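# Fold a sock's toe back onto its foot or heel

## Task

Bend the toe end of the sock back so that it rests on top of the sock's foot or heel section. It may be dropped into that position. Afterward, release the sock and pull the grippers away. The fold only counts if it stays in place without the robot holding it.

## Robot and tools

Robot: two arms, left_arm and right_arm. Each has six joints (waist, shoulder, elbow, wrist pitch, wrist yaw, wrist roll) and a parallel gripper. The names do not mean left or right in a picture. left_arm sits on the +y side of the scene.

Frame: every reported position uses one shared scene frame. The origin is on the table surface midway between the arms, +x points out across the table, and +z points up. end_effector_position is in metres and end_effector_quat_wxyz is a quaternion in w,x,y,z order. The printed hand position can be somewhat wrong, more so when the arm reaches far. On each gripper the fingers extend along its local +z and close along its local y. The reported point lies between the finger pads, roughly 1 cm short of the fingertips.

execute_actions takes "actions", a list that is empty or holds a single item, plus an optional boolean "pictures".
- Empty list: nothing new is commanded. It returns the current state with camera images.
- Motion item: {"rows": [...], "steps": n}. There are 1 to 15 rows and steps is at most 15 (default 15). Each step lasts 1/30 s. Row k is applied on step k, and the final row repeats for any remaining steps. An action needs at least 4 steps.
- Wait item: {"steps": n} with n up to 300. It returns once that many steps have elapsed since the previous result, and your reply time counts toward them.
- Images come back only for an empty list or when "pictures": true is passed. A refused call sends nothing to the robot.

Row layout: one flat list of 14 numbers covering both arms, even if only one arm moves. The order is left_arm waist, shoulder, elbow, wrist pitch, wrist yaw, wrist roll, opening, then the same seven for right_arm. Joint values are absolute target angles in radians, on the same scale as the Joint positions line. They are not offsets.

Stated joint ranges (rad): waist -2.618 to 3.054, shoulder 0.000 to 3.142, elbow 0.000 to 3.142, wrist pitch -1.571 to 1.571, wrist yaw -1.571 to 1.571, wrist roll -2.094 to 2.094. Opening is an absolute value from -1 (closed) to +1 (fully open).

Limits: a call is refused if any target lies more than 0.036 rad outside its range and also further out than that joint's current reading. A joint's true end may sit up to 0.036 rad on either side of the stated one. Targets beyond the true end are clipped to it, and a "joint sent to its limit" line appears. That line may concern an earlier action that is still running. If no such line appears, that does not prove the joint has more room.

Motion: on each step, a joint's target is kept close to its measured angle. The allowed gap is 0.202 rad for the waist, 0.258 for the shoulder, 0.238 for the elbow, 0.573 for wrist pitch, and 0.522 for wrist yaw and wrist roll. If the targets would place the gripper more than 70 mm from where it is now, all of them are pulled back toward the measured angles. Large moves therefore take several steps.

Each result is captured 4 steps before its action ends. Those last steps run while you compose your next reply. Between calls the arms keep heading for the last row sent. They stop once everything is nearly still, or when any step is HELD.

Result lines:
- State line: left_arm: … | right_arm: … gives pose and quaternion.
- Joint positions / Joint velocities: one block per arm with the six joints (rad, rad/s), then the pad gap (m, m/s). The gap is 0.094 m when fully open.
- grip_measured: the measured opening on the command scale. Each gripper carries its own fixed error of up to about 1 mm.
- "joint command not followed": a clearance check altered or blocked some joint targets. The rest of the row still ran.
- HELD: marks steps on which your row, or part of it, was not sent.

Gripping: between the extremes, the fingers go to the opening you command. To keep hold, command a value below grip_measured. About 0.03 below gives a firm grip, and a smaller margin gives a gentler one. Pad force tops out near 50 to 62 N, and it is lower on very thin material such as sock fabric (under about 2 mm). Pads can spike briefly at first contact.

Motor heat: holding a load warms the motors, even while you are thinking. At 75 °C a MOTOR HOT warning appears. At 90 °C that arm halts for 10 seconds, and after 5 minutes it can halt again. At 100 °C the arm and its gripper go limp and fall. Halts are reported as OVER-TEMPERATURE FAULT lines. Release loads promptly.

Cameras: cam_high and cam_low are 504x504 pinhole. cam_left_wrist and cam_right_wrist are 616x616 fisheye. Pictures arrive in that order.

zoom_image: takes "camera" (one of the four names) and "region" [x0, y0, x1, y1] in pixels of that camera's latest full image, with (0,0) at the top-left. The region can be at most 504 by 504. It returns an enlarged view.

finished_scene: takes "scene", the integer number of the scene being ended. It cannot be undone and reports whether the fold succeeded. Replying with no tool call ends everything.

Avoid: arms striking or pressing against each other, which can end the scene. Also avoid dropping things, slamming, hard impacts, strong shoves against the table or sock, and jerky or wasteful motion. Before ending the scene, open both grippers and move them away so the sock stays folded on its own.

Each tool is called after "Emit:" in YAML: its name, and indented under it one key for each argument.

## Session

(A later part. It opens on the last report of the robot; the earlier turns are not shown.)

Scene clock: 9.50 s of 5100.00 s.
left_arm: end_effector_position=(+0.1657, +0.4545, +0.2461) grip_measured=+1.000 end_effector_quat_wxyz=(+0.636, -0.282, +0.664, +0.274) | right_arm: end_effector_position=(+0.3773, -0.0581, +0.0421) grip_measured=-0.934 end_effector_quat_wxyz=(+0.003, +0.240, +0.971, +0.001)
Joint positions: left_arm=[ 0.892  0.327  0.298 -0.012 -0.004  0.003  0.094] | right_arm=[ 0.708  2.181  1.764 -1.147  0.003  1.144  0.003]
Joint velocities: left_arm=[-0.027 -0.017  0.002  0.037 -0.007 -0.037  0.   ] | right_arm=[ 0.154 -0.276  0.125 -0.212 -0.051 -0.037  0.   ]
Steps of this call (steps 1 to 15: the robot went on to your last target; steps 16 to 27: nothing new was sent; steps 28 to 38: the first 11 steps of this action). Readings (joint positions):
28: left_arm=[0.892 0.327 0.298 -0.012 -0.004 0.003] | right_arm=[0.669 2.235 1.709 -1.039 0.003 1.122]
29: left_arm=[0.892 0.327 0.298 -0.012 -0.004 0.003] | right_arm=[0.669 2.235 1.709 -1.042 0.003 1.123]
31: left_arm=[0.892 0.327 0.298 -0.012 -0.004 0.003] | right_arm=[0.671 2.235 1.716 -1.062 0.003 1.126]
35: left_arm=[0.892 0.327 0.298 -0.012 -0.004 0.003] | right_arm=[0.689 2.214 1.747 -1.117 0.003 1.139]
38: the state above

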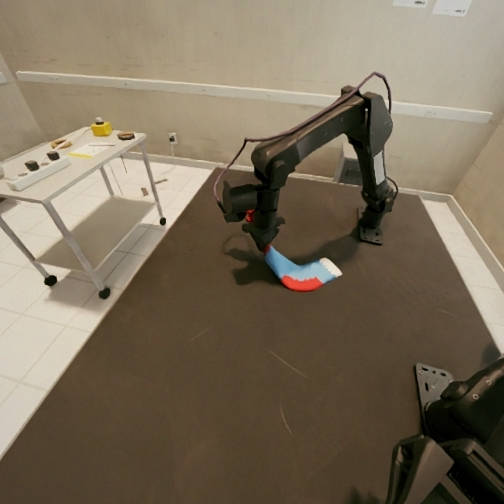

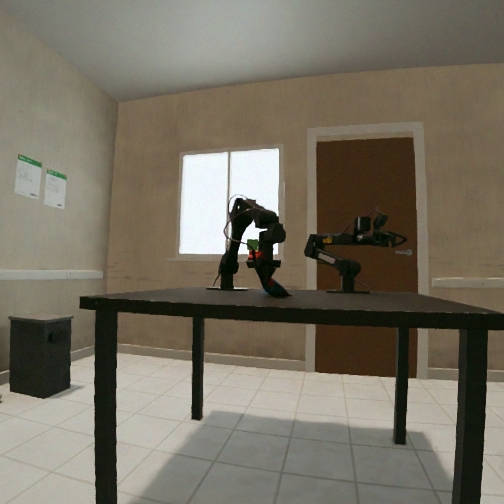

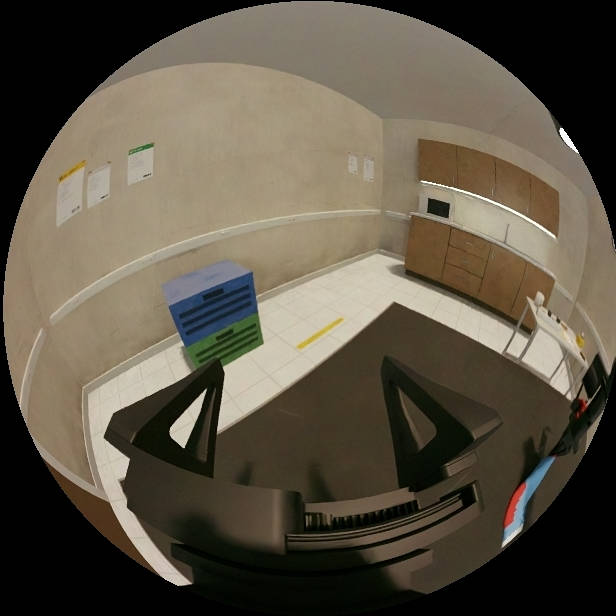

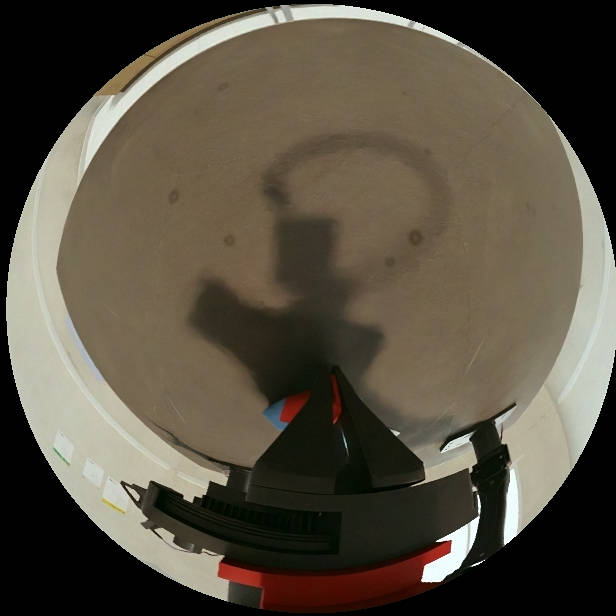

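Emit:
execute_actions:
  actions:
    - {"rows":[[0.9,0.3,0.3,0,0,0,1,0.72,2.135,1.76,-1.16,0.07,1.19,-0.965],[0.9,0.3,0.3,0,0,0,1,0.735,2.128,1.745,-1.14,0.12,1.215,-0.965],[0.9,0.3,0.3,0,0,0,1,0.755,2.118,1.727,-1.12,0.17,1.24,-0.965],[0.9,0.3,0.3,0,0,0,1,0.775,2.108,1.709,-1.10,0.22,1.265,-0.965],[0.9,0.3,0.3,0,0,0,1,0.797,2.098,1.69,-1.08,0.27,1.29,-0.965],[0.9,0.3,0.3,0,0,0,1,0.819,2.088,1.67,-1.06,0.32,1.315,-0.965],[0.9,0.3,0.3,0,0,0,1,0.841,2.078,1.65,-1.045,0.365,1.34,-0.965],[0.9,0.3,0.3,0,0,0,1,0.863,2.068,1.63,-1.03,0.41,1.365,-0.965],[0.9,0.3,0.3,0,0,0,1,0.885,2.058,1.61,-1.015,0.455,1.39,-0.965],[0.9,0.3,0.3,0,0,0,1,0.907,2.048,1.59,-1.0,0.5,1.415,-0.965],[0.9,0.3,0.3,0,0,0,1,0.93,2.038,1.57,-0.99,0.545,1.44,-0.965],[0.9,0.3,0.3,0,0,0,1,0.952,2.028,1.55,-0.98,0.59,1.47,-0.965],[0.9,0.3,0.3,0,0,0,1,0.975,2.02,1.535,-0.98,0.635,1.50,-0.965],[0.9,0.3,0.3,0,0,0,1,0.997,2.015,1.52,-0.99,0.68,1.535,-0.965],[0.9,0.3,0.3,0,0,0,1,1.018,2.03,1.513,-1.0,0.725,1.57,-0.965]],"steps":15}

Emit:
execute_actions:
  actions:
    - {"rows":[[0.9,0.3,0.3,0,0,0,1,1.04,2.045,1.51,-1.01,0.77,1.605,-0.965],[0.9,0.3,0.3,0,0,0,1,1.062,2.058,1.508,-1.02,0.815,1.64,-0.965],[0.9,0.3,0.3,0,0,0,1,1.084,2.071,1.506,-1.035,0.86,1.675,-0.965],[0.9,0.3,0.3,0,0,0,1,1.106,2.084,1.504,-1.05,0.905,1.71,-0.965],[0.9,0.3,0.3,0,0,0,1,1.128,2.097,1.502,-1.065,0.95,1.745,-0.965],[0.9,0.3,0.3,0,0,0,1,1.15,2.11,1.5,-1.08,0.99,1.78,-0.965],[0.9,0.3,0.3,0,0,0,1,1.172,2.123,1.498,-1.09,1.025,1.81,-0.965],[0.9,0.3,0.3,0,0,0,1,1.194,2.136,1.496,-1.10,1.05,1.826,-0.965],[0.9,0.3,0.3,0,0,0,1,1.216,2.15,1.494,-1.10,1.05,1.826,-0.965],[0.9,0.3,0.3,0,0,0,1,1.236,2.163,1.492,-1.10,1.05,1.826,-0.965],[0.9,0.3,0.3,0,0,0,1,1.255,2.175,1.49,-1.10,1.05,1.826,-0.965]],"steps":15}

Emit:
execute_actions:
  actions: []

Scene clock: 10.53 s of 5100.00 s.
left_arm: end_effector_position=(+0.1657, +0.4545, +0.2461) grip_measured=+1.000 end_effector_quat_wxyz=(+0.636, -0.282, +0.664, +0.274) | right_arm: end_effector_position=(+0.3598, -0.0578, +0.0474) grip_measured=-0.934 end_effector_quat_wxyz=(+0.158, +0.245, +0.954, -0.070)
Joint positions: left_arm=[ 0.892  0.327  0.298 -0.012 -0.004  0.003  0.094] | right_arm=[ 0.882  2.098  1.612 -1.06   0.347  1.333  0.003]
Joint velocities: left_arm=[-0.002  0.007 -0.007 -0.007  0.037 -0.007  0.   ] | right_arm=[ 0.794 -0.31  -0.574  0.359  1.179  0.681 -0.   ]
Steps of this call (steps 1 to 4: the last 4 steps of your previous action; steps 5 to 20: the robot went on to your last target; steps 21 to 31: the first 11 steps of this action). Readings (joint positions):
21: left_arm=[0.892 0.327 0.298 -0.012 -0.004 0.003] | right_arm=[0.715 2.163 1.773 -1.178 0.009 1.155]
22: left_arm=[0.892 0.327 0.298 -0.012 -0.004 0.003] | right_arm=[0.717 2.163 1.770 -1.174 0.025 1.164]
24: left_arm=[0.892 0.327 0.298 -0.012 -0.004 0.003] | right_arm=[0.728 2.156 1.748 -1.154 0.079 1.191]
28: left_arm=[0.892 0.327 0.298 -0.012 -0.004 0.003] | right_arm=[0.802 2.127 1.672 -1.102 0.229 1.267]
31: the state above

Scene clock: 11.03 s of 5100.00 s.
left_arm: end_effector_position=(+0.1657, +0.4545, +0.2461) grip_measured=+1.000 end_effector_quat_wxyz=(+0.636, -0.282, +0.664, +0.274) | right_arm: end_effector_position=(+0.3239, -0.0304, +0.0677) grip_measured=-0.934 end_effector_quat_wxyz=(+0.442, +0.229, +0.860, -0.110)
Joint positions: left_arm=[ 0.892  0.327  0.298 -0.012 -0.004  0.003  0.094] | right_arm=[ 1.212  2.149  1.509 -1.063  0.939  1.752  0.003]
Joint velocities: left_arm=[-0.007  0.007 -0.002  0.081 -0.037 -0.022  0.   ] | right_arm=[ 0.603  0.427 -0.061 -0.11   0.579  0.418 -0.001]
Steps of this call (steps 1 to 4: the last 4 steps of your previous action; steps 5 to 15: the first 11 steps of this action). Readings (joint positions):
5: left_arm=[0.892 0.327 0.298 -0.012 -0.004 0.003] | right_arm=[1.003 2.060 1.535 -1.025 0.556 1.466]
6: left_arm=[0.892 0.327 0.298 -0.012 -0.004 0.003] | right_arm=[1.024 2.060 1.529 -1.025 0.599 1.497]
8: left_arm=[0.892 0.327 0.298 -0.012 -0.004 0.003] | right_arm=[1.063 2.067 1.520 -1.027 0.687 1.561]
12: left_arm=[0.892 0.327 0.298 -0.012 -0.004 0.003] | right_arm=[1.146 2.106 1.516 -1.048 0.859 1.691]
15: the state above

Scene clock: 11.17 s of 5100.00 s.
left_arm: end_effector_position=(+0.1657, +0.4545, +0.2461) grip_measured=+1.000 end_effector_quat_wxyz=(+0.636, -0.282, +0.664, +0.274) | right_arm: end_effector_position=(+0.3098, -0.0229, +0.0573) grip_measured=-0.934 end_effector_quat_wxyz=(+0.461, +0.204, +0.856, -0.117)
Joint positions: left_arm=[ 0.892  0.327  0.298 -0.012 -0.004  0.003  0.094] | right_arm=[ 1.265  2.189  1.497 -1.072  0.979  1.789  0.003]
Joint velocities: left_arm=[ 0.012 -0.012  0.007 -0.066 -0.022  0.022  0.   ] | right_arm=[ 0.11   0.125 -0.071 -0.022  0.11   0.081 -0.001]
Kept back: nothing.
Steps of this call (steps 1 to 4: the last 4 steps of your previous action). Readings (joint positions):
1: left_arm=[0.892 0.327 0.298 -0.012 -0.004 0.003] | right_arm=[1.231 2.163 1.506 -1.066 0.955 1.765]
2: left_arm=[0.892 0.327 0.298 -0.012 -0.004 0.003] | right_arm=[1.248 2.174 1.503 -1.068 0.966 1.775]
4: the state above

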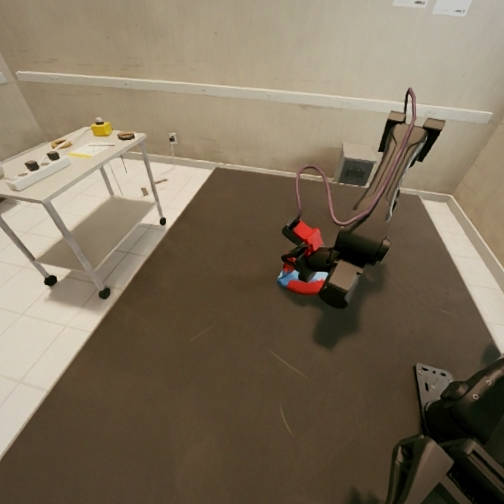

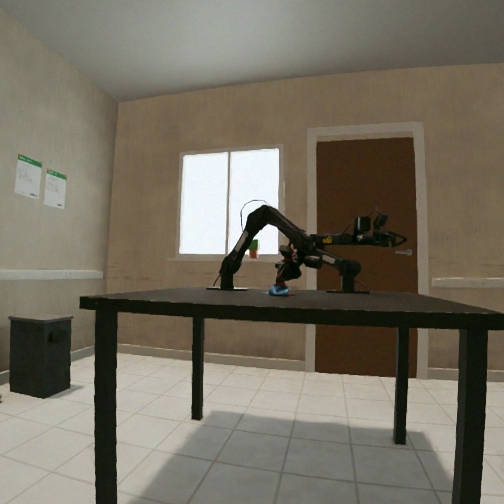

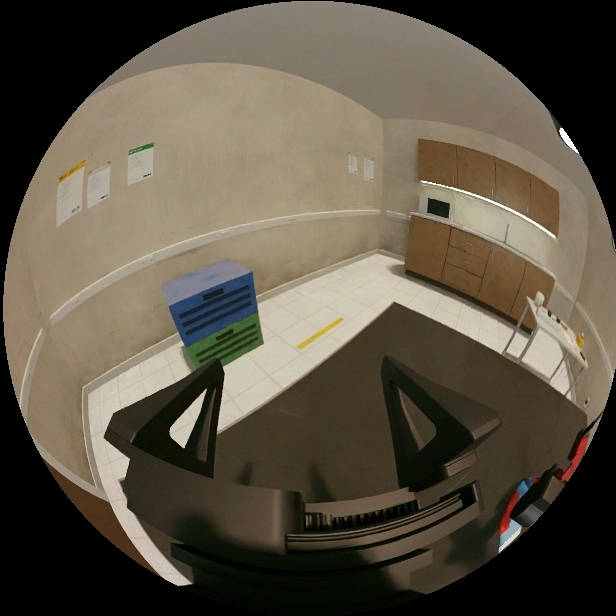

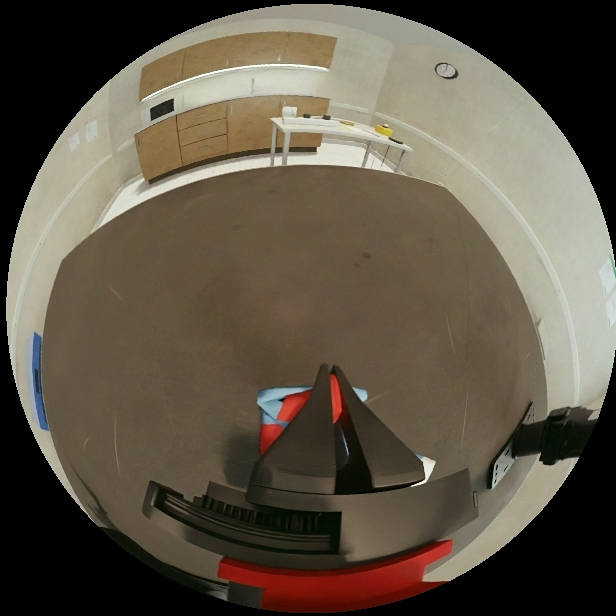

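Emit:
zoom_image:
  camera: "cam_high"
  region: [250, 200, 390, 320]

Emit:
zoom_image:
  camera: "cam_low"
  region: [230, 230, 330, 310]

Region (250, 200, 390, 320) of cam_high's 504x504 image, scaled by 3.600, with more detail than that image has; it fills the top 432 rows of this view, and the rest is white.

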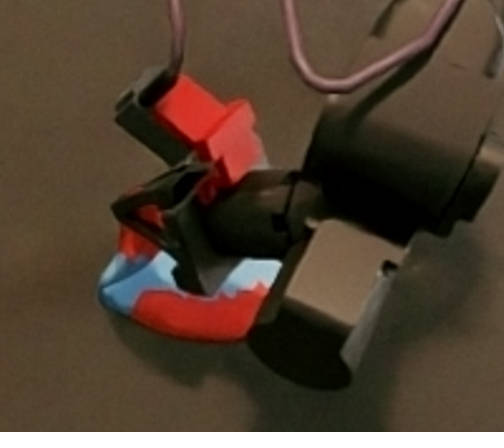

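Region (230, 230, 330, 310) of cam_low's 504x504 image, scaled by 5.040, with more detail than that image has; it fills the top 403 rows of this view, and the rest is white.

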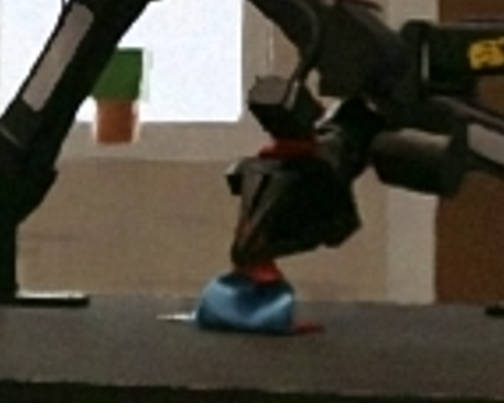

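Emit:
execute_actions:
  actions:
    - {"rows":[[0.9,0.3,0.3,0,0,0,1,1.262,2.19,1.485,-1.07,1.08,1.835,-0.965],[0.9,0.3,0.3,0,0,0,1,1.27,2.195,1.475,-1.05,1.12,1.845,-0.965],[0.9,0.3,0.3,0,0,0,1,1.28,2.2,1.462,-1.03,1.16,1.855,-0.965],[0.9,0.3,0.3,0,0,0,1,1.29,2.208,1.449,-1.01,1.20,1.865,-0.965],[0.9,0.3,0.3,0,0,0,1,1.302,2.216,1.436,-0.99,1.24,1.875,-0.965],[0.9,0.3,0.3,0,0,0,1,1.314,2.224,1.423,-0.975,1.28,1.885,-0.965],[0.9,0.3,0.3,0,0,0,1,1.326,2.232,1.41,-0.96,1.315,1.895,-0.965],[0.9,0.3,0.3,0,0,0,1,1.338,2.24,1.397,-0.945,1.35,1.905,-0.965],[0.9,0.3,0.3,0,0,0,1,1.35,2.248,1.384,-0.93,1.375,1.915,-0.965],[0.9,0.3,0.3,0,0,0,1,1.362,2.256,1.371,-0.92,1.39,1.915,-0.965],[0.9,0.3,0.3,0,0,0,1,1.374,2.264,1.358,-0.92,1.39,1.915,-0.965],[0.9,0.3,0.3,0,0,0,1,1.384,2.272,1.345,-0.92,1.39,1.915,-0.965],[0.9,0.3,0.3,0,0,0,1,1.392,2.28,1.332,-0.92,1.39,1.915,-0.965]],"steps":15}

Emit:
execute_actions:
  actions:
    - {"steps":8}
  pictures: true

Emit:
zoom_image:
  camera: "cam_high"
  region: [250, 200, 390, 320]

Emit:
zoom_image:
  camera: "cam_low"
  region: [230, 230, 330, 310]

Scene clock: 12.17 s of 5100.00 s.
left_arm: end_effector_position=(+0.1657, +0.4545, +0.2461) grip_measured=+1.000 end_effector_quat_wxyz=(+0.636, -0.282, +0.664, +0.274) | right_arm: end_effector_position=(+0.3060, -0.0151, +0.0609) grip_measured=-0.934 end_effector_quat_wxyz=(+0.590, +0.160, +0.786, -0.090)
Joint positions: left_arm=[ 0.892  0.327  0.298 -0.012 -0.004  0.003  0.094] | right_arm=[ 1.343  2.246  1.396 -0.971  1.269  1.881  0.003]
Joint velocities: left_arm=[ 0.002  0.007 -0.002 -0.022 -0.022  0.007  0.   ] | right_arm=[ 0.418  0.33  -0.403  0.3    0.637  0.125  0.001]
Steps of this call (steps 1 to 19: the robot went on to your last target; steps 20 to 30: the first 11 steps of this action). Readings (joint positions):
20: left_arm=[0.892 0.327 0.298 -0.012 -0.004 0.003] | right_arm=[1.261 2.192 1.495 -1.080 1.020 1.816]
21: left_arm=[0.892 0.327 0.298 -0.012 -0.004 0.003] | right_arm=[1.261 2.192 1.494 -1.077 1.030 1.819]
23: left_arm=[0.892 0.327 0.298 -0.012 -0.004 0.003] | right_arm=[1.265 2.192 1.483 -1.060 1.070 1.829]
27: left_arm=[0.892 0.327 0.298 -0.012 -0.004 0.003] | right_arm=[1.300 2.213 1.437 -1.009 1.188 1.859]
30: the state above

Scene clock: 12.43 s of 5100.00 s.
left_arm: end_effector_position=(+0.1657, +0.4545, +0.2461) grip_measured=+1.000 end_effector_quat_wxyz=(+0.636, -0.282, +0.664, +0.274) | right_arm: end_effector_position=(+0.2904, -0.0141, +0.0454) grip_measured=-0.934 end_effector_quat_wxyz=(+0.618, +0.114, +0.772, -0.095)
Joint positions: left_arm=[ 0.892  0.327  0.298 -0.012 -0.004  0.003  0.094] | right_arm=[ 1.396  2.295  1.338 -0.94   1.338  1.9    0.003]
Joint velocities: left_arm=[-0.012 -0.012 -0.017 -0.022  0.037 -0.051  0.   ] | right_arm=[-0.002  0.012  0.007  0.037  0.139  0.081 -0.   ]
Kept back: nothing.
Steps of this call (steps 1 to 4: the last 4 steps of your previous action; steps 5 to 8: the robot went on to your last target). Readings (joint positions):
1: left_arm=[0.892 0.327 0.298 -0.012 -0.004 0.003] | right_arm=[1.357 2.257 1.382 -0.961 1.287 1.886]
2: left_arm=[0.892 0.327 0.298 -0.012 -0.004 0.003] | right_arm=[1.371 2.267 1.368 -0.954 1.301 1.889]
4: left_arm=[0.892 0.327 0.298 -0.012 -0.004 0.003] | right_arm=[1.390 2.285 1.347 -0.947 1.320 1.894]
8: the state above

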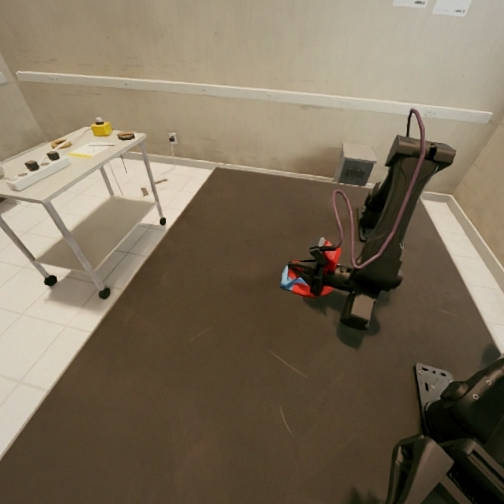

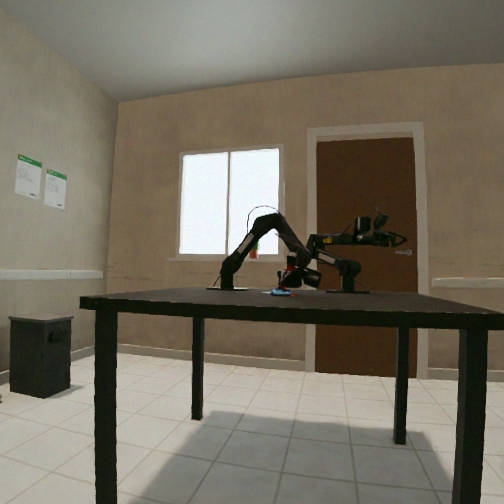

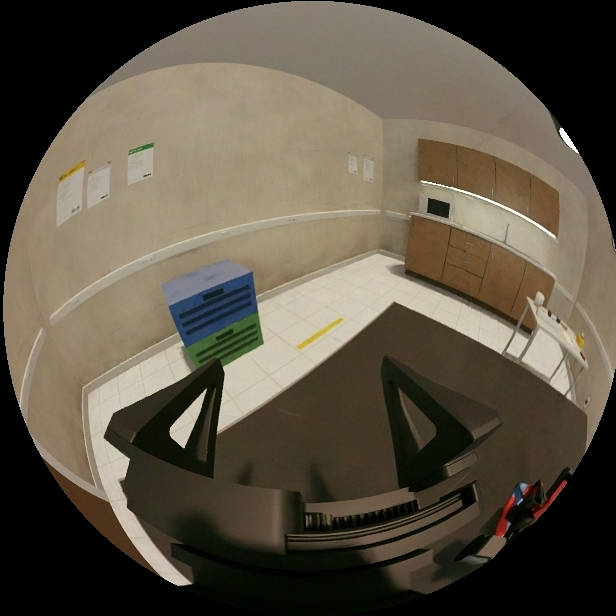

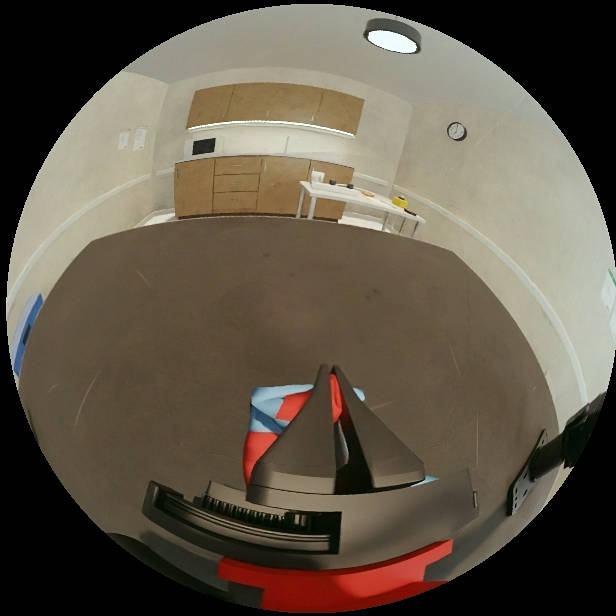

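Region (250, 200, 390, 320) of cam_high's 504x504 image, scaled by 3.600, with more detail than that image has; it fills the top 432 rows of this view, and the rest is white.

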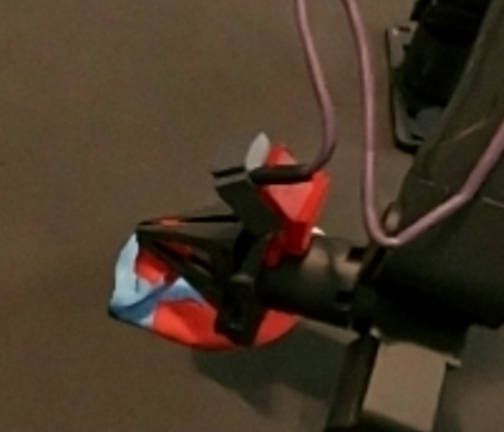

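Region (230, 230, 330, 310) of cam_low's 504x504 image, scaled by 5.040, with more detail than that image has; it fills the top 403 rows of this view, and the rest is white.

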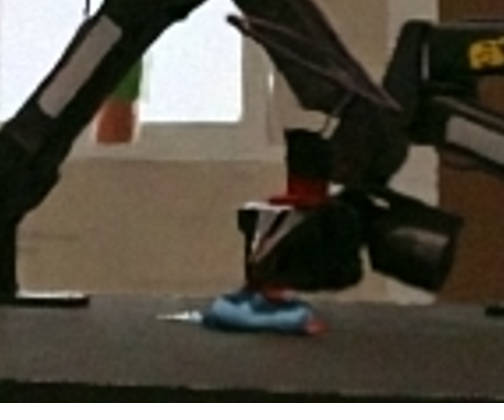

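Emit:
execute_actions:
  actions:
    - {"rows":[[0.9,0.3,0.3,0,0,0,1,1.405,2.275,1.328,-0.92,1.39,1.92,-0.965],[0.9,0.3,0.3,0,0,0,1,1.415,2.272,1.324,-0.92,1.39,1.92,-0.965],[0.9,0.3,0.3,0,0,0,1,1.425,2.269,1.32,-0.918,1.39,1.92,-0.965],[0.9,0.3,0.3,0,0,0,1,1.435,2.266,1.315,-0.916,1.39,1.92,-0.965],[0.9,0.3,0.3,0,0,0,1,1.445,2.263,1.31,-0.914,1.39,1.92,-0.965],[0.9,0.3,0.3,0,0,0,1,1.455,2.26,1.305,-0.912,1.39,1.92,-0.965],[0.9,0.3,0.3,0,0,0,1,1.465,2.257,1.3,-0.912,1.39,1.92,-0.965],[0.9,0.3,0.3,0,0,0,1,1.476,2.255,1.295,-0.912,1.39,1.92,-0.965]],"steps":15}

Emit:
execute_actions:
  actions: []

Emit:
zoom_image:
  camera: "cam_high"
  region: [250, 200, 390, 320]

Emit:
zoom_image:
  camera: "cam_low"
  region: [230, 230, 330, 310]

Scene clock: 13.30 s of 5100.00 s.
left_arm: end_effector_position=(+0.1657, +0.4545, +0.2461) grip_measured=+1.000 end_effector_quat_wxyz=(+0.636, -0.282, +0.664, +0.274) | right_arm: end_effector_position=(+0.2661, -0.0007, +0.0450) grip_measured=-0.934 end_effector_quat_wxyz=(+0.630, +0.081, +0.769, -0.070)
Joint positions: left_arm=[ 0.892  0.327  0.298 -0.012 -0.004  0.003  0.094] | right_arm=[ 1.474  2.292  1.309 -0.924  1.361  1.908  0.003]
Joint velocities: left_arm=[0.007 0.002 0.012 0.022 0.066 0.037 0.   ] | right_arm=[ 0.139 -0.007 -0.017 -0.037 -0.007  0.007 -0.   ]
Steps of this call (steps 1 to 15: the robot went on to your last target; steps 16 to 26: the first 11 steps of this action). Readings (joint positions):
16: left_arm=[0.892 0.327 0.298 -0.012 -0.004 0.003] | right_arm=[1.396 2.295 1.338 -0.931 1.359 1.904]
17: left_arm=[0.892 0.327 0.298 -0.012 -0.004 0.003] | right_arm=[1.397 2.295 1.338 -0.931 1.359 1.905]
19: left_arm=[0.892 0.327 0.298 -0.012 -0.004 0.003] | right_arm=[1.404 2.295 1.338 -0.931 1.359 1.907]
23: left_arm=[0.892 0.327 0.298 -0.012 -0.004 0.003] | right_arm=[1.445 2.293 1.320 -0.924 1.361 1.908]
26: the state above

Scene clock: 13.43 s of 5100.00 s.
left_arm: end_effector_position=(+0.1657, +0.4545, +0.2461) grip_measured=+1.000 end_effector_quat_wxyz=(+0.636, -0.282, +0.664, +0.274) | right_arm: end_effector_position=(+0.2646, +0.0002, +0.0449) grip_measured=-0.934 end_effector_quat_wxyz=(+0.630, +0.079, +0.770, -0.068)
Joint positions: left_arm=[ 0.892  0.327  0.298 -0.012 -0.004  0.003  0.094] | right_arm=[ 1.479  2.292  1.308 -0.924  1.361  1.909  0.003]
Joint velocities: left_arm=[-0.002  0.002 -0.017  0.022 -0.007  0.007  0.   ] | right_arm=[-0.007 -0.002 -0.017  0.022 -0.081 -0.051  0.   ]
Kept back: nothing.
Steps of this call (steps 1 to 4: the last 4 steps of your previous action). Readings (joint positions):
1: left_arm=[0.892 0.327 0.298 -0.012 -0.004 0.003] | right_arm=[1.478 2.292 1.308 -0.924 1.361 1.908]
2: left_arm=[0.892 0.327 0.298 -0.012 -0.004 0.003] | right_arm=[1.479 2.292 1.308 -0.924 1.361 1.908]
4: the state above

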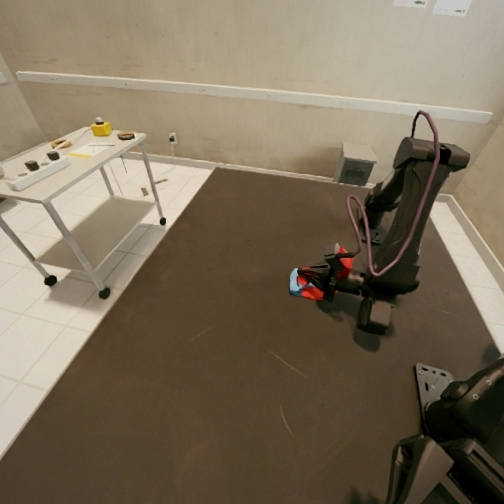

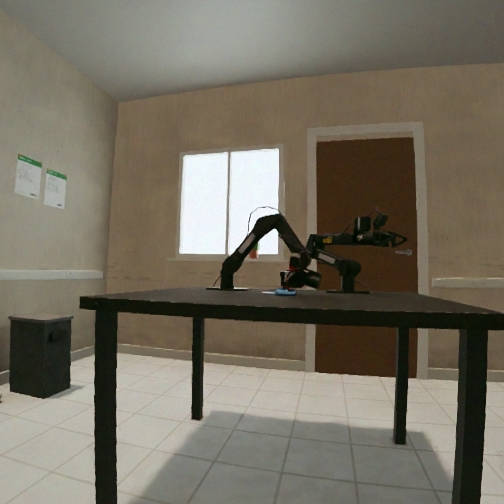

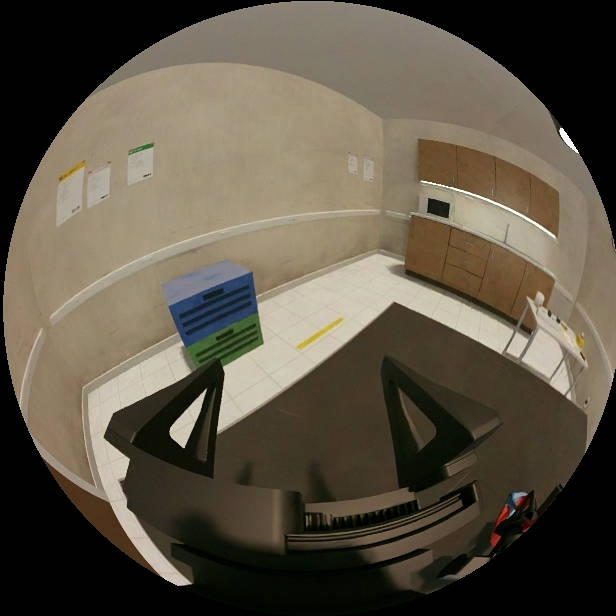

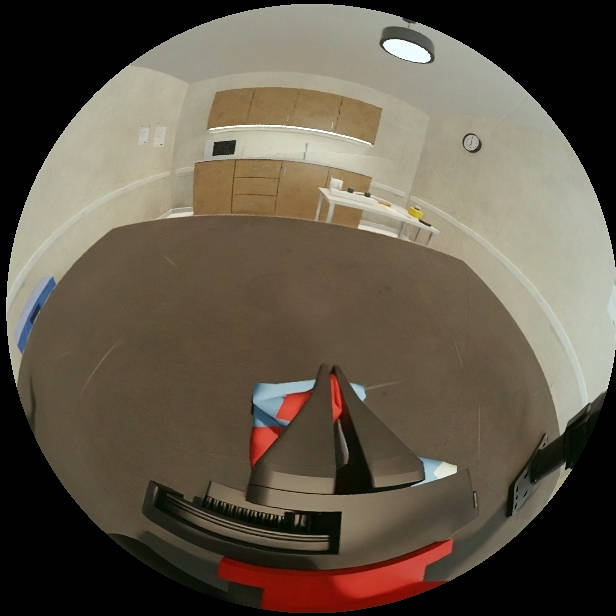

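Region (250, 200, 390, 320) of cam_high's 504x504 image, scaled by 3.600, with more detail than that image has; it fills the top 432 rows of this view, and the rest is white.

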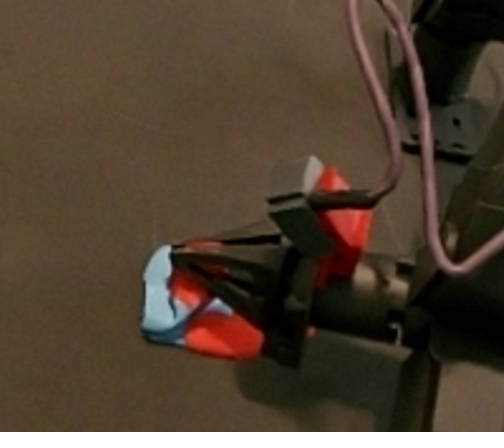

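Region (230, 230, 330, 310) of cam_low's 504x504 image, scaled by 5.040, with more detail than that image has; it fills the top 403 rows of this view, and the rest is white.

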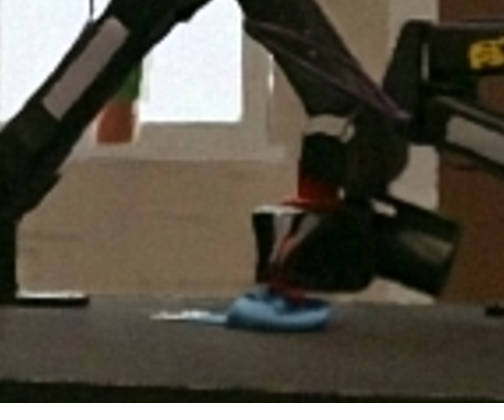

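Emit:
execute_actions:
  actions:
    - {"rows":[[0.9,0.3,0.3,0,0,0,1,1.476,2.255,1.295,-0.912,1.39,1.92,-0.85],[0.9,0.3,0.3,0,0,0,1,1.476,2.255,1.295,-0.912,1.39,1.92,-0.7],[0.9,0.3,0.3,0,0,0,1,1.476,2.255,1.295,-0.912,1.39,1.92,-0.5],[0.9,0.3,0.3,0,0,0,1,1.476,2.255,1.295,-0.912,1.39,1.92,-0.25],[0.9,0.3,0.3,0,0,0,1,1.476,2.255,1.295,-0.912,1.39,1.92,0],[0.9,0.3,0.3,0,0,0,1,1.476,2.255,1.295,-0.912,1.39,1.92,0.3],[0.9,0.3,0.3,0,0,0,1,1.476,2.255,1.295,-0.912,1.39,1.92,0.6],[0.9,0.3,0.3,0,0,0,1,1.476,2.255,1.295,-0.912,1.39,1.92,1]],"steps":15}

Emit:
execute_actions:
  actions: []

Emit:
zoom_image:
  camera: "cam_high"
  region: [250, 200, 390, 320]

Scene clock: 14.13 s of 5100.00 s.
left_arm: end_effector_position=(+0.1657, +0.4545, +0.2461) grip_measured=+1.000 end_effector_quat_wxyz=(+0.636, -0.282, +0.664, +0.274) | right_arm: end_effector_position=(+0.2646, +0.0003, +0.0448) grip_measured=+1.000 end_effector_quat_wxyz=(+0.630, +0.080, +0.770, -0.068)
Joint positions: left_arm=[ 0.892  0.327  0.298 -0.012 -0.004  0.003  0.094] | right_arm=[ 1.479  2.292  1.308 -0.923  1.361  1.909  0.094]
Joint velocities: left_arm=[-0.002 -0.007  0.012 -0.022 -0.022 -0.022  0.   ] | right_arm=[-0.017 -0.002 -0.012 -0.037 -0.037 -0.051  0.   ]
Steps of this call (steps 1 to 10: the robot went on to your last target; steps 11 to 21: the first 11 steps of this action). Readings (joint positions):
11: left_arm=[0.892 0.327 0.298 -0.012 -0.004 0.003] | right_arm=[1.479 2.292 1.308 -0.923 1.361 1.909]
12: left_arm=[0.892 0.327 0.298 -0.012 -0.004 0.003] | right_arm=[1.479 2.292 1.308 -0.923 1.361 1.909]
14: left_arm=[0.892 0.327 0.298 -0.012 -0.004 0.003] | right_arm=[1.479 2.292 1.308 -0.923 1.361 1.909]
18: left_arm=[0.892 0.327 0.298 -0.012 -0.004 0.003] | right_arm=[1.479 2.292 1.308 -0.923 1.361 1.909]
21: the state above

Scene clock: 14.27 s of 5100.00 s.
left_arm: end_effector_position=(+0.1657, +0.4545, +0.2461) grip_measured=+1.000 end_effector_quat_wxyz=(+0.636, -0.282, +0.664, +0.274) | right_arm: end_effector_position=(+0.2646, +0.0003, +0.0448) grip_measured=+1.000 end_effector_quat_wxyz=(+0.630, +0.080, +0.770, -0.068)
Joint positions: left_arm=[ 0.892  0.327  0.298 -0.012 -0.004  0.003  0.094] | right_arm=[ 1.479  2.292  1.308 -0.923  1.361  1.909  0.094]
Joint velocities: left_arm=[ 0.007 -0.022 -0.017  0.007 -0.007 -0.066  0.   ] | right_arm=[-0.007 -0.002  0.007  0.022 -0.022  0.066  0.   ]
Kept back: nothing.
Steps of this call (steps 1 to 4: the last 4 steps of your previous action). Readings (joint positions):
1: left_arm=[0.892 0.327 0.298 -0.012 -0.004 0.003] | right_arm=[1.479 2.292 1.308 -0.923 1.361 1.909]
2: left_arm=[0.892 0.327 0.298 -0.012 -0.004 0.003] | right_arm=[1.479 2.292 1.308 -0.923 1.361 1.909]
4: the state above

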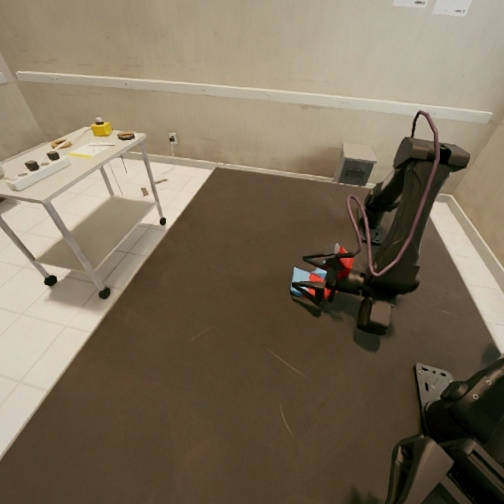

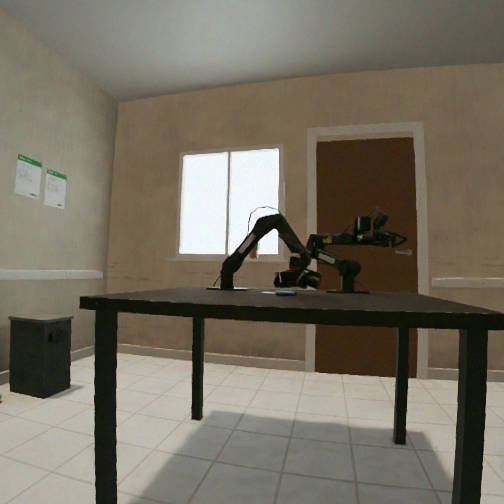

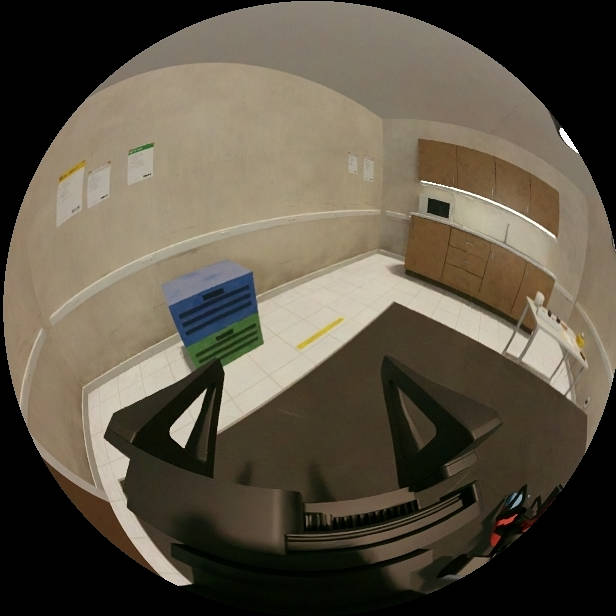

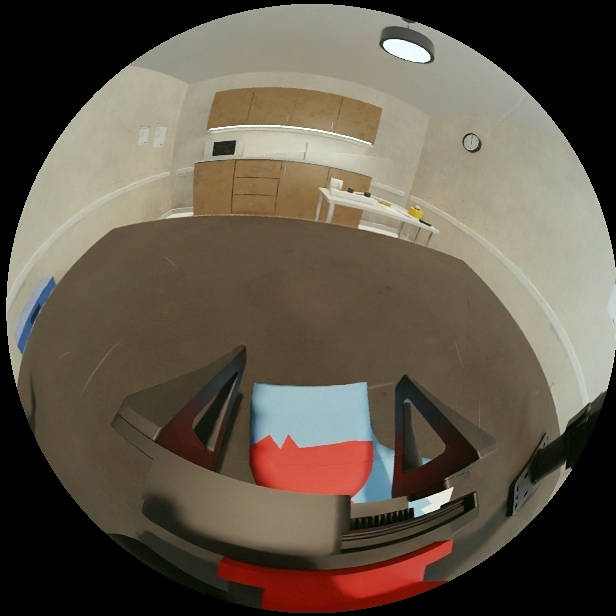

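Region (250, 200, 390, 320) of cam_high's 504x504 image, scaled by 3.600, with more detail than that image has; it fills the top 432 rows of this view, and the rest is white.

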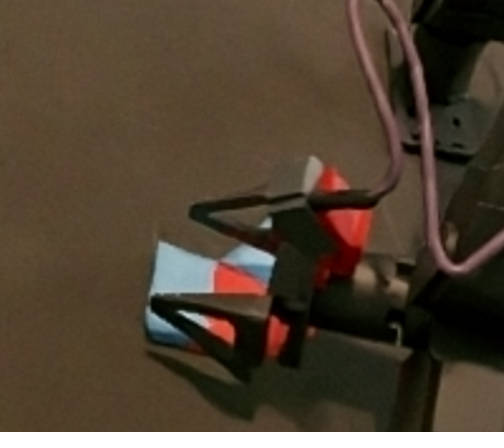

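Emit:
execute_actions:
  actions:
    - {"rows":[[0.9,0.3,0.3,0,0,0,1,1.476,2.23,1.31,-0.912,1.39,1.92,1],[0.9,0.3,0.3,0,0,0,1,1.476,2.2,1.32,-0.92,1.39,1.92,1],[0.9,0.3,0.3,0,0,0,1,1.476,2.165,1.33,-0.93,1.38,1.91,1],[0.9,0.3,0.3,0,0,0,1,1.476,2.13,1.34,-0.94,1.36,1.9,1],[0.9,0.3,0.3,0,0,0,1,1.475,2.09,1.35,-0.96,1.33,1.88,1],[0.9,0.3,0.3,0,0,0,1,1.47,2.05,1.36,-0.98,1.29,1.86,1],[0.9,0.3,0.3,0,0,0,1,1.46,2.01,1.37,-1.0,1.24,1.84,1],[0.9,0.3,0.3,0,0,0,1,1.445,1.97,1.38,-1.02,1.18,1.82,1],[0.9,0.3,0.3,0,0,0,1,1.425,1.93,1.39,-1.04,1.11,1.8,1],[0.9,0.3,0.3,0,0,0,1,1.4,1.89,1.4,-1.06,1.04,1.78,1],[0.9,0.3,0.3,0,0,0,1,1.37,1.85,1.41,-1.08,0.96,1.76,1],[0.9,0.3,0.3,0,0,0,1,1.335,1.815,1.42,-1.1,0.88,1.74,1],[0.9,0.3,0.3,0,0,0,1,1.295,1.78,1.43,-1.12,0.8,1.72,1],[0.9,0.3,0.3,0,0,0,1,1.25,1.75,1.44,-1.14,0.72,1.7,1],[0.9,0.3,0.3,0,0,0,1,1.2,1.72,1.45,-1.16,0.64,1.68,1]],"steps":15}

Emit:
execute_actions:
  actions:
    - {"rows":[[0.9,0.3,0.3,0,0,0,1,1.15,1.69,1.46,-1.18,0.56,1.66,1],[0.9,0.3,0.3,0,0,0,1,1.1,1.67,1.47,-1.2,0.48,1.64,1],[0.9,0.3,0.3,0,0,0,1,1.05,1.65,1.48,-1.22,0.4,1.62,1],[0.9,0.3,0.3,0,0,0,1,1.0,1.64,1.49,-1.24,0.32,1.6,1],[0.9,0.3,0.3,0,0,0,1,0.95,1.63,1.5,-1.26,0.24,1.58,1],[0.9,0.3,0.3,0,0,0,1,0.9,1.62,1.5,-1.28,0.16,1.56,1],[0.9,0.3,0.3,0,0,0,1,0.85,1.62,1.5,-1.3,0.08,1.54,1],[0.9,0.3,0.3,0,0,0,1,0.8,1.62,1.5,-1.32,0.02,1.52,1],[0.9,0.3,0.3,0,0,0,1,0.75,1.62,1.5,-1.34,0,1.5,1],[0.9,0.3,0.3,0,0,0,1,0.71,1.62,1.5,-1.36,0,1.5,1],[0.9,0.3,0.3,0,0,0,1,0.68,1.62,1.5,-1.38,0,1.5,1],[0.9,0.3,0.3,0,0,0,1,0.66,1.62,1.5,-1.4,0,1.5,1]],"steps":15}

Emit:
execute_actions:
  actions: []

Emit:
zoom_image:
  camera: "cam_high"
  region: [250, 220, 390, 320]

Scene clock: 15.17 s of 5100.00 s.
left_arm: end_effector_position=(+0.1657, +0.4545, +0.2461) grip_measured=+1.000 end_effector_quat_wxyz=(+0.636, -0.282, +0.664, +0.274) | right_arm: end_effector_position=(+0.2679, +0.0034, +0.1334) grip_measured=+1.000 end_effector_quat_wxyz=(+0.545, +0.183, +0.818, +0.019)
Joint positions: left_arm=[ 0.892  0.327  0.298 -0.012 -0.004  0.003  0.094] | right_arm=[ 1.438  1.957  1.364 -0.986  1.153  1.835  0.094]
Joint velocities: left_arm=[ 0.007 -0.017  0.017 -0.007 -0.081  0.022  0.   ] | right_arm=[-0.554 -1.316  0.383 -0.33  -1.502 -0.418  0.   ]
Steps of this call (steps 1 to 15: the robot went on to your last target; step 16: nothing new was sent; steps 17 to 27: the first 11 steps of this action). Readings (joint positions):
17: left_arm=[0.892 0.327 0.298 -0.012 -0.004 0.003] | right_arm=[1.479 2.290 1.308 -0.922 1.361 1.909]
18: left_arm=[0.892 0.327 0.298 -0.012 -0.004 0.003] | right_arm=[1.479 2.283 1.308 -0.922 1.359 1.909]
20: left_arm=[0.892 0.327 0.298 -0.012 -0.004 0.003] | right_arm=[1.479 2.250 1.308 -0.922 1.350 1.909]
24: left_arm=[0.892 0.327 0.298 -0.012 -0.004 0.003] | right_arm=[1.475 2.097 1.324 -0.951 1.277 1.878]
27: the state above

Scene clock: 15.67 s of 5100.00 s.
left_arm: end_effector_position=(+0.1657, +0.4545, +0.2461) grip_measured=+1.000 end_effector_quat_wxyz=(+0.636, -0.282, +0.664, +0.274) | right_arm: end_effector_position=(+0.3106, -0.1304, +0.1570) grip_measured=+1.000 end_effector_quat_wxyz=(+0.102, +0.423, +0.900, +0.027)
Joint positions: left_arm=[ 0.892  0.327  0.298 -0.012 -0.004  0.003  0.094] | right_arm=[ 0.745  1.64   1.475 -1.269  0.163  1.564  0.094]
Joint velocities: left_arm=[ 0.002 -0.012 -0.017 -0.037  0.007 -0.051  0.   ] | right_arm=[-1.175 -0.002 -0.012 -0.623 -1.194 -0.33   0.   ]
Steps of this call (steps 1 to 4: the last 4 steps of your previous action; steps 5 to 15: the first 11 steps of this action). Readings (joint positions):
5: left_arm=[0.892 0.327 0.298 -0.012 -0.004 0.003] | right_arm=[1.248 1.761 1.424 -1.063 0.842 1.748]
6: left_arm=[0.892 0.327 0.298 -0.012 -0.004 0.003] | right_arm=[1.195 1.732 1.433 -1.082 0.772 1.729]
8: left_arm=[0.892 0.327 0.298 -0.012 -0.004 0.003] | right_arm=[1.086 1.687 1.450 -1.122 0.627 1.692]
12: left_arm=[0.892 0.327 0.298 -0.012 -0.004 0.003] | right_arm=[0.882 1.643 1.474 -1.204 0.328 1.614]
15: the state above

Scene clock: 15.80 s of 5100.00 s.
left_arm: end_effector_position=(+0.1657, +0.4545, +0.2461) grip_measured=+1.000 end_effector_quat_wxyz=(+0.636, -0.282, +0.664, +0.274) | right_arm: end_effector_position=(+0.3032, -0.1532, +0.1534) grip_measured=+1.000 end_effector_quat_wxyz=(+0.047, +0.449, +0.892, +0.010)
Joint positions: left_arm=[ 0.892  0.327  0.298 -0.012 -0.004  0.003  0.094] | right_arm=[ 0.651  1.64   1.475 -1.342  0.073  1.533  0.094]
Joint velocities: left_arm=[-0.012 -0.012 -0.007  0.022  0.007  0.066  0.   ] | right_arm=[-0.115  0.012 -0.012 -0.388 -0.462 -0.154  0.   ]
Kept back: nothing.
Steps of this call (steps 1 to 4: the last 4 steps of your previous action). Readings (joint positions):
1: left_arm=[0.892 0.327 0.298 -0.012 -0.004 0.003] | right_arm=[0.707 1.640 1.475 -1.290 0.130 1.553]
2: left_arm=[0.892 0.327 0.298 -0.012 -0.004 0.003] | right_arm=[0.678 1.640 1.475 -1.310 0.107 1.545]
4: the state above

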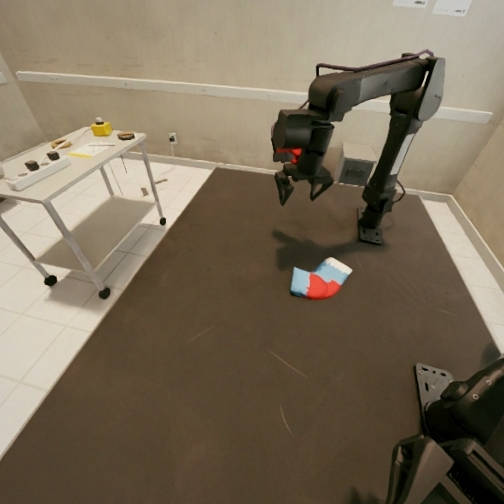

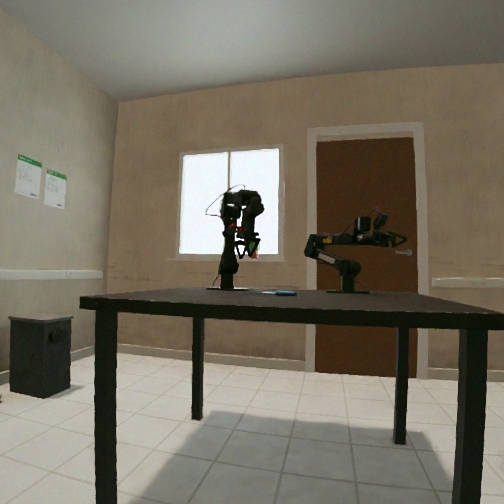

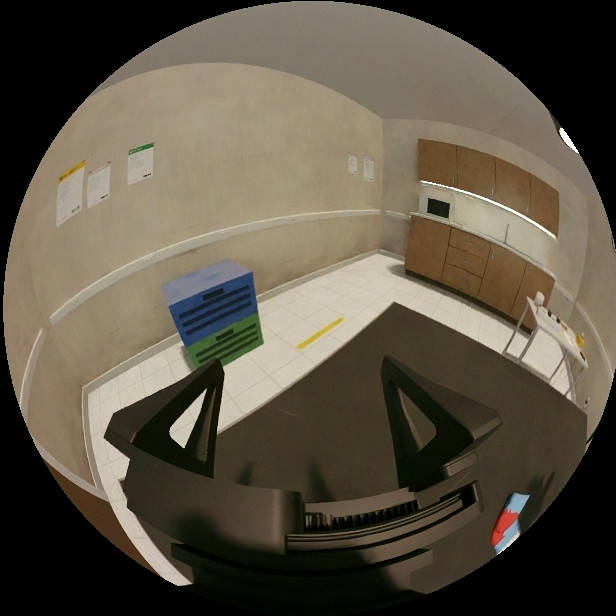

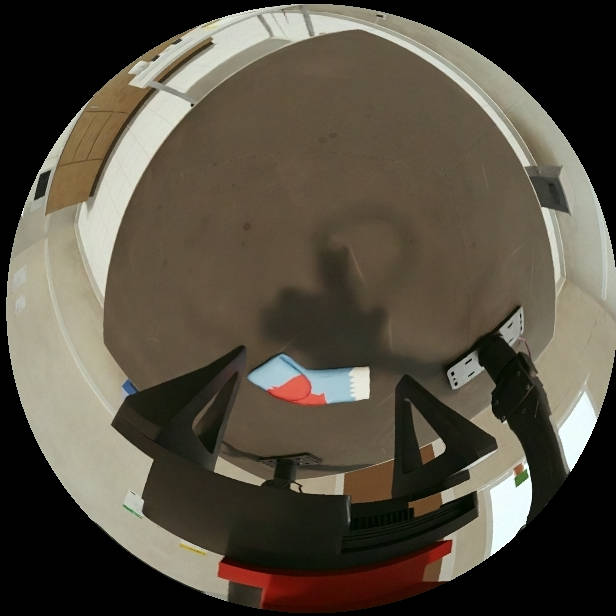

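Region (250, 220, 390, 320) of cam_high's 504x504 image, scaled by 3.600, with more detail than that image has; it fills the top 360 rows of this view, and the rest is white.

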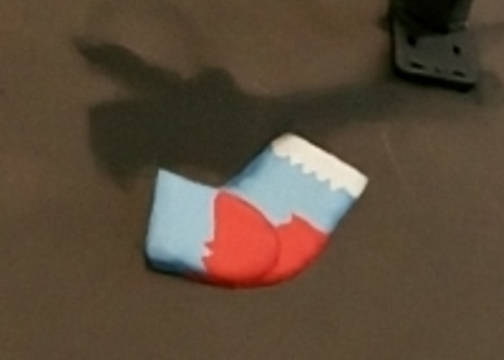

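The toe is flipped and lying flat on the heel, and the arm is clear of the sock.

Emit:
finished_scene:
  scene: 2

The scene is finished: the task was done.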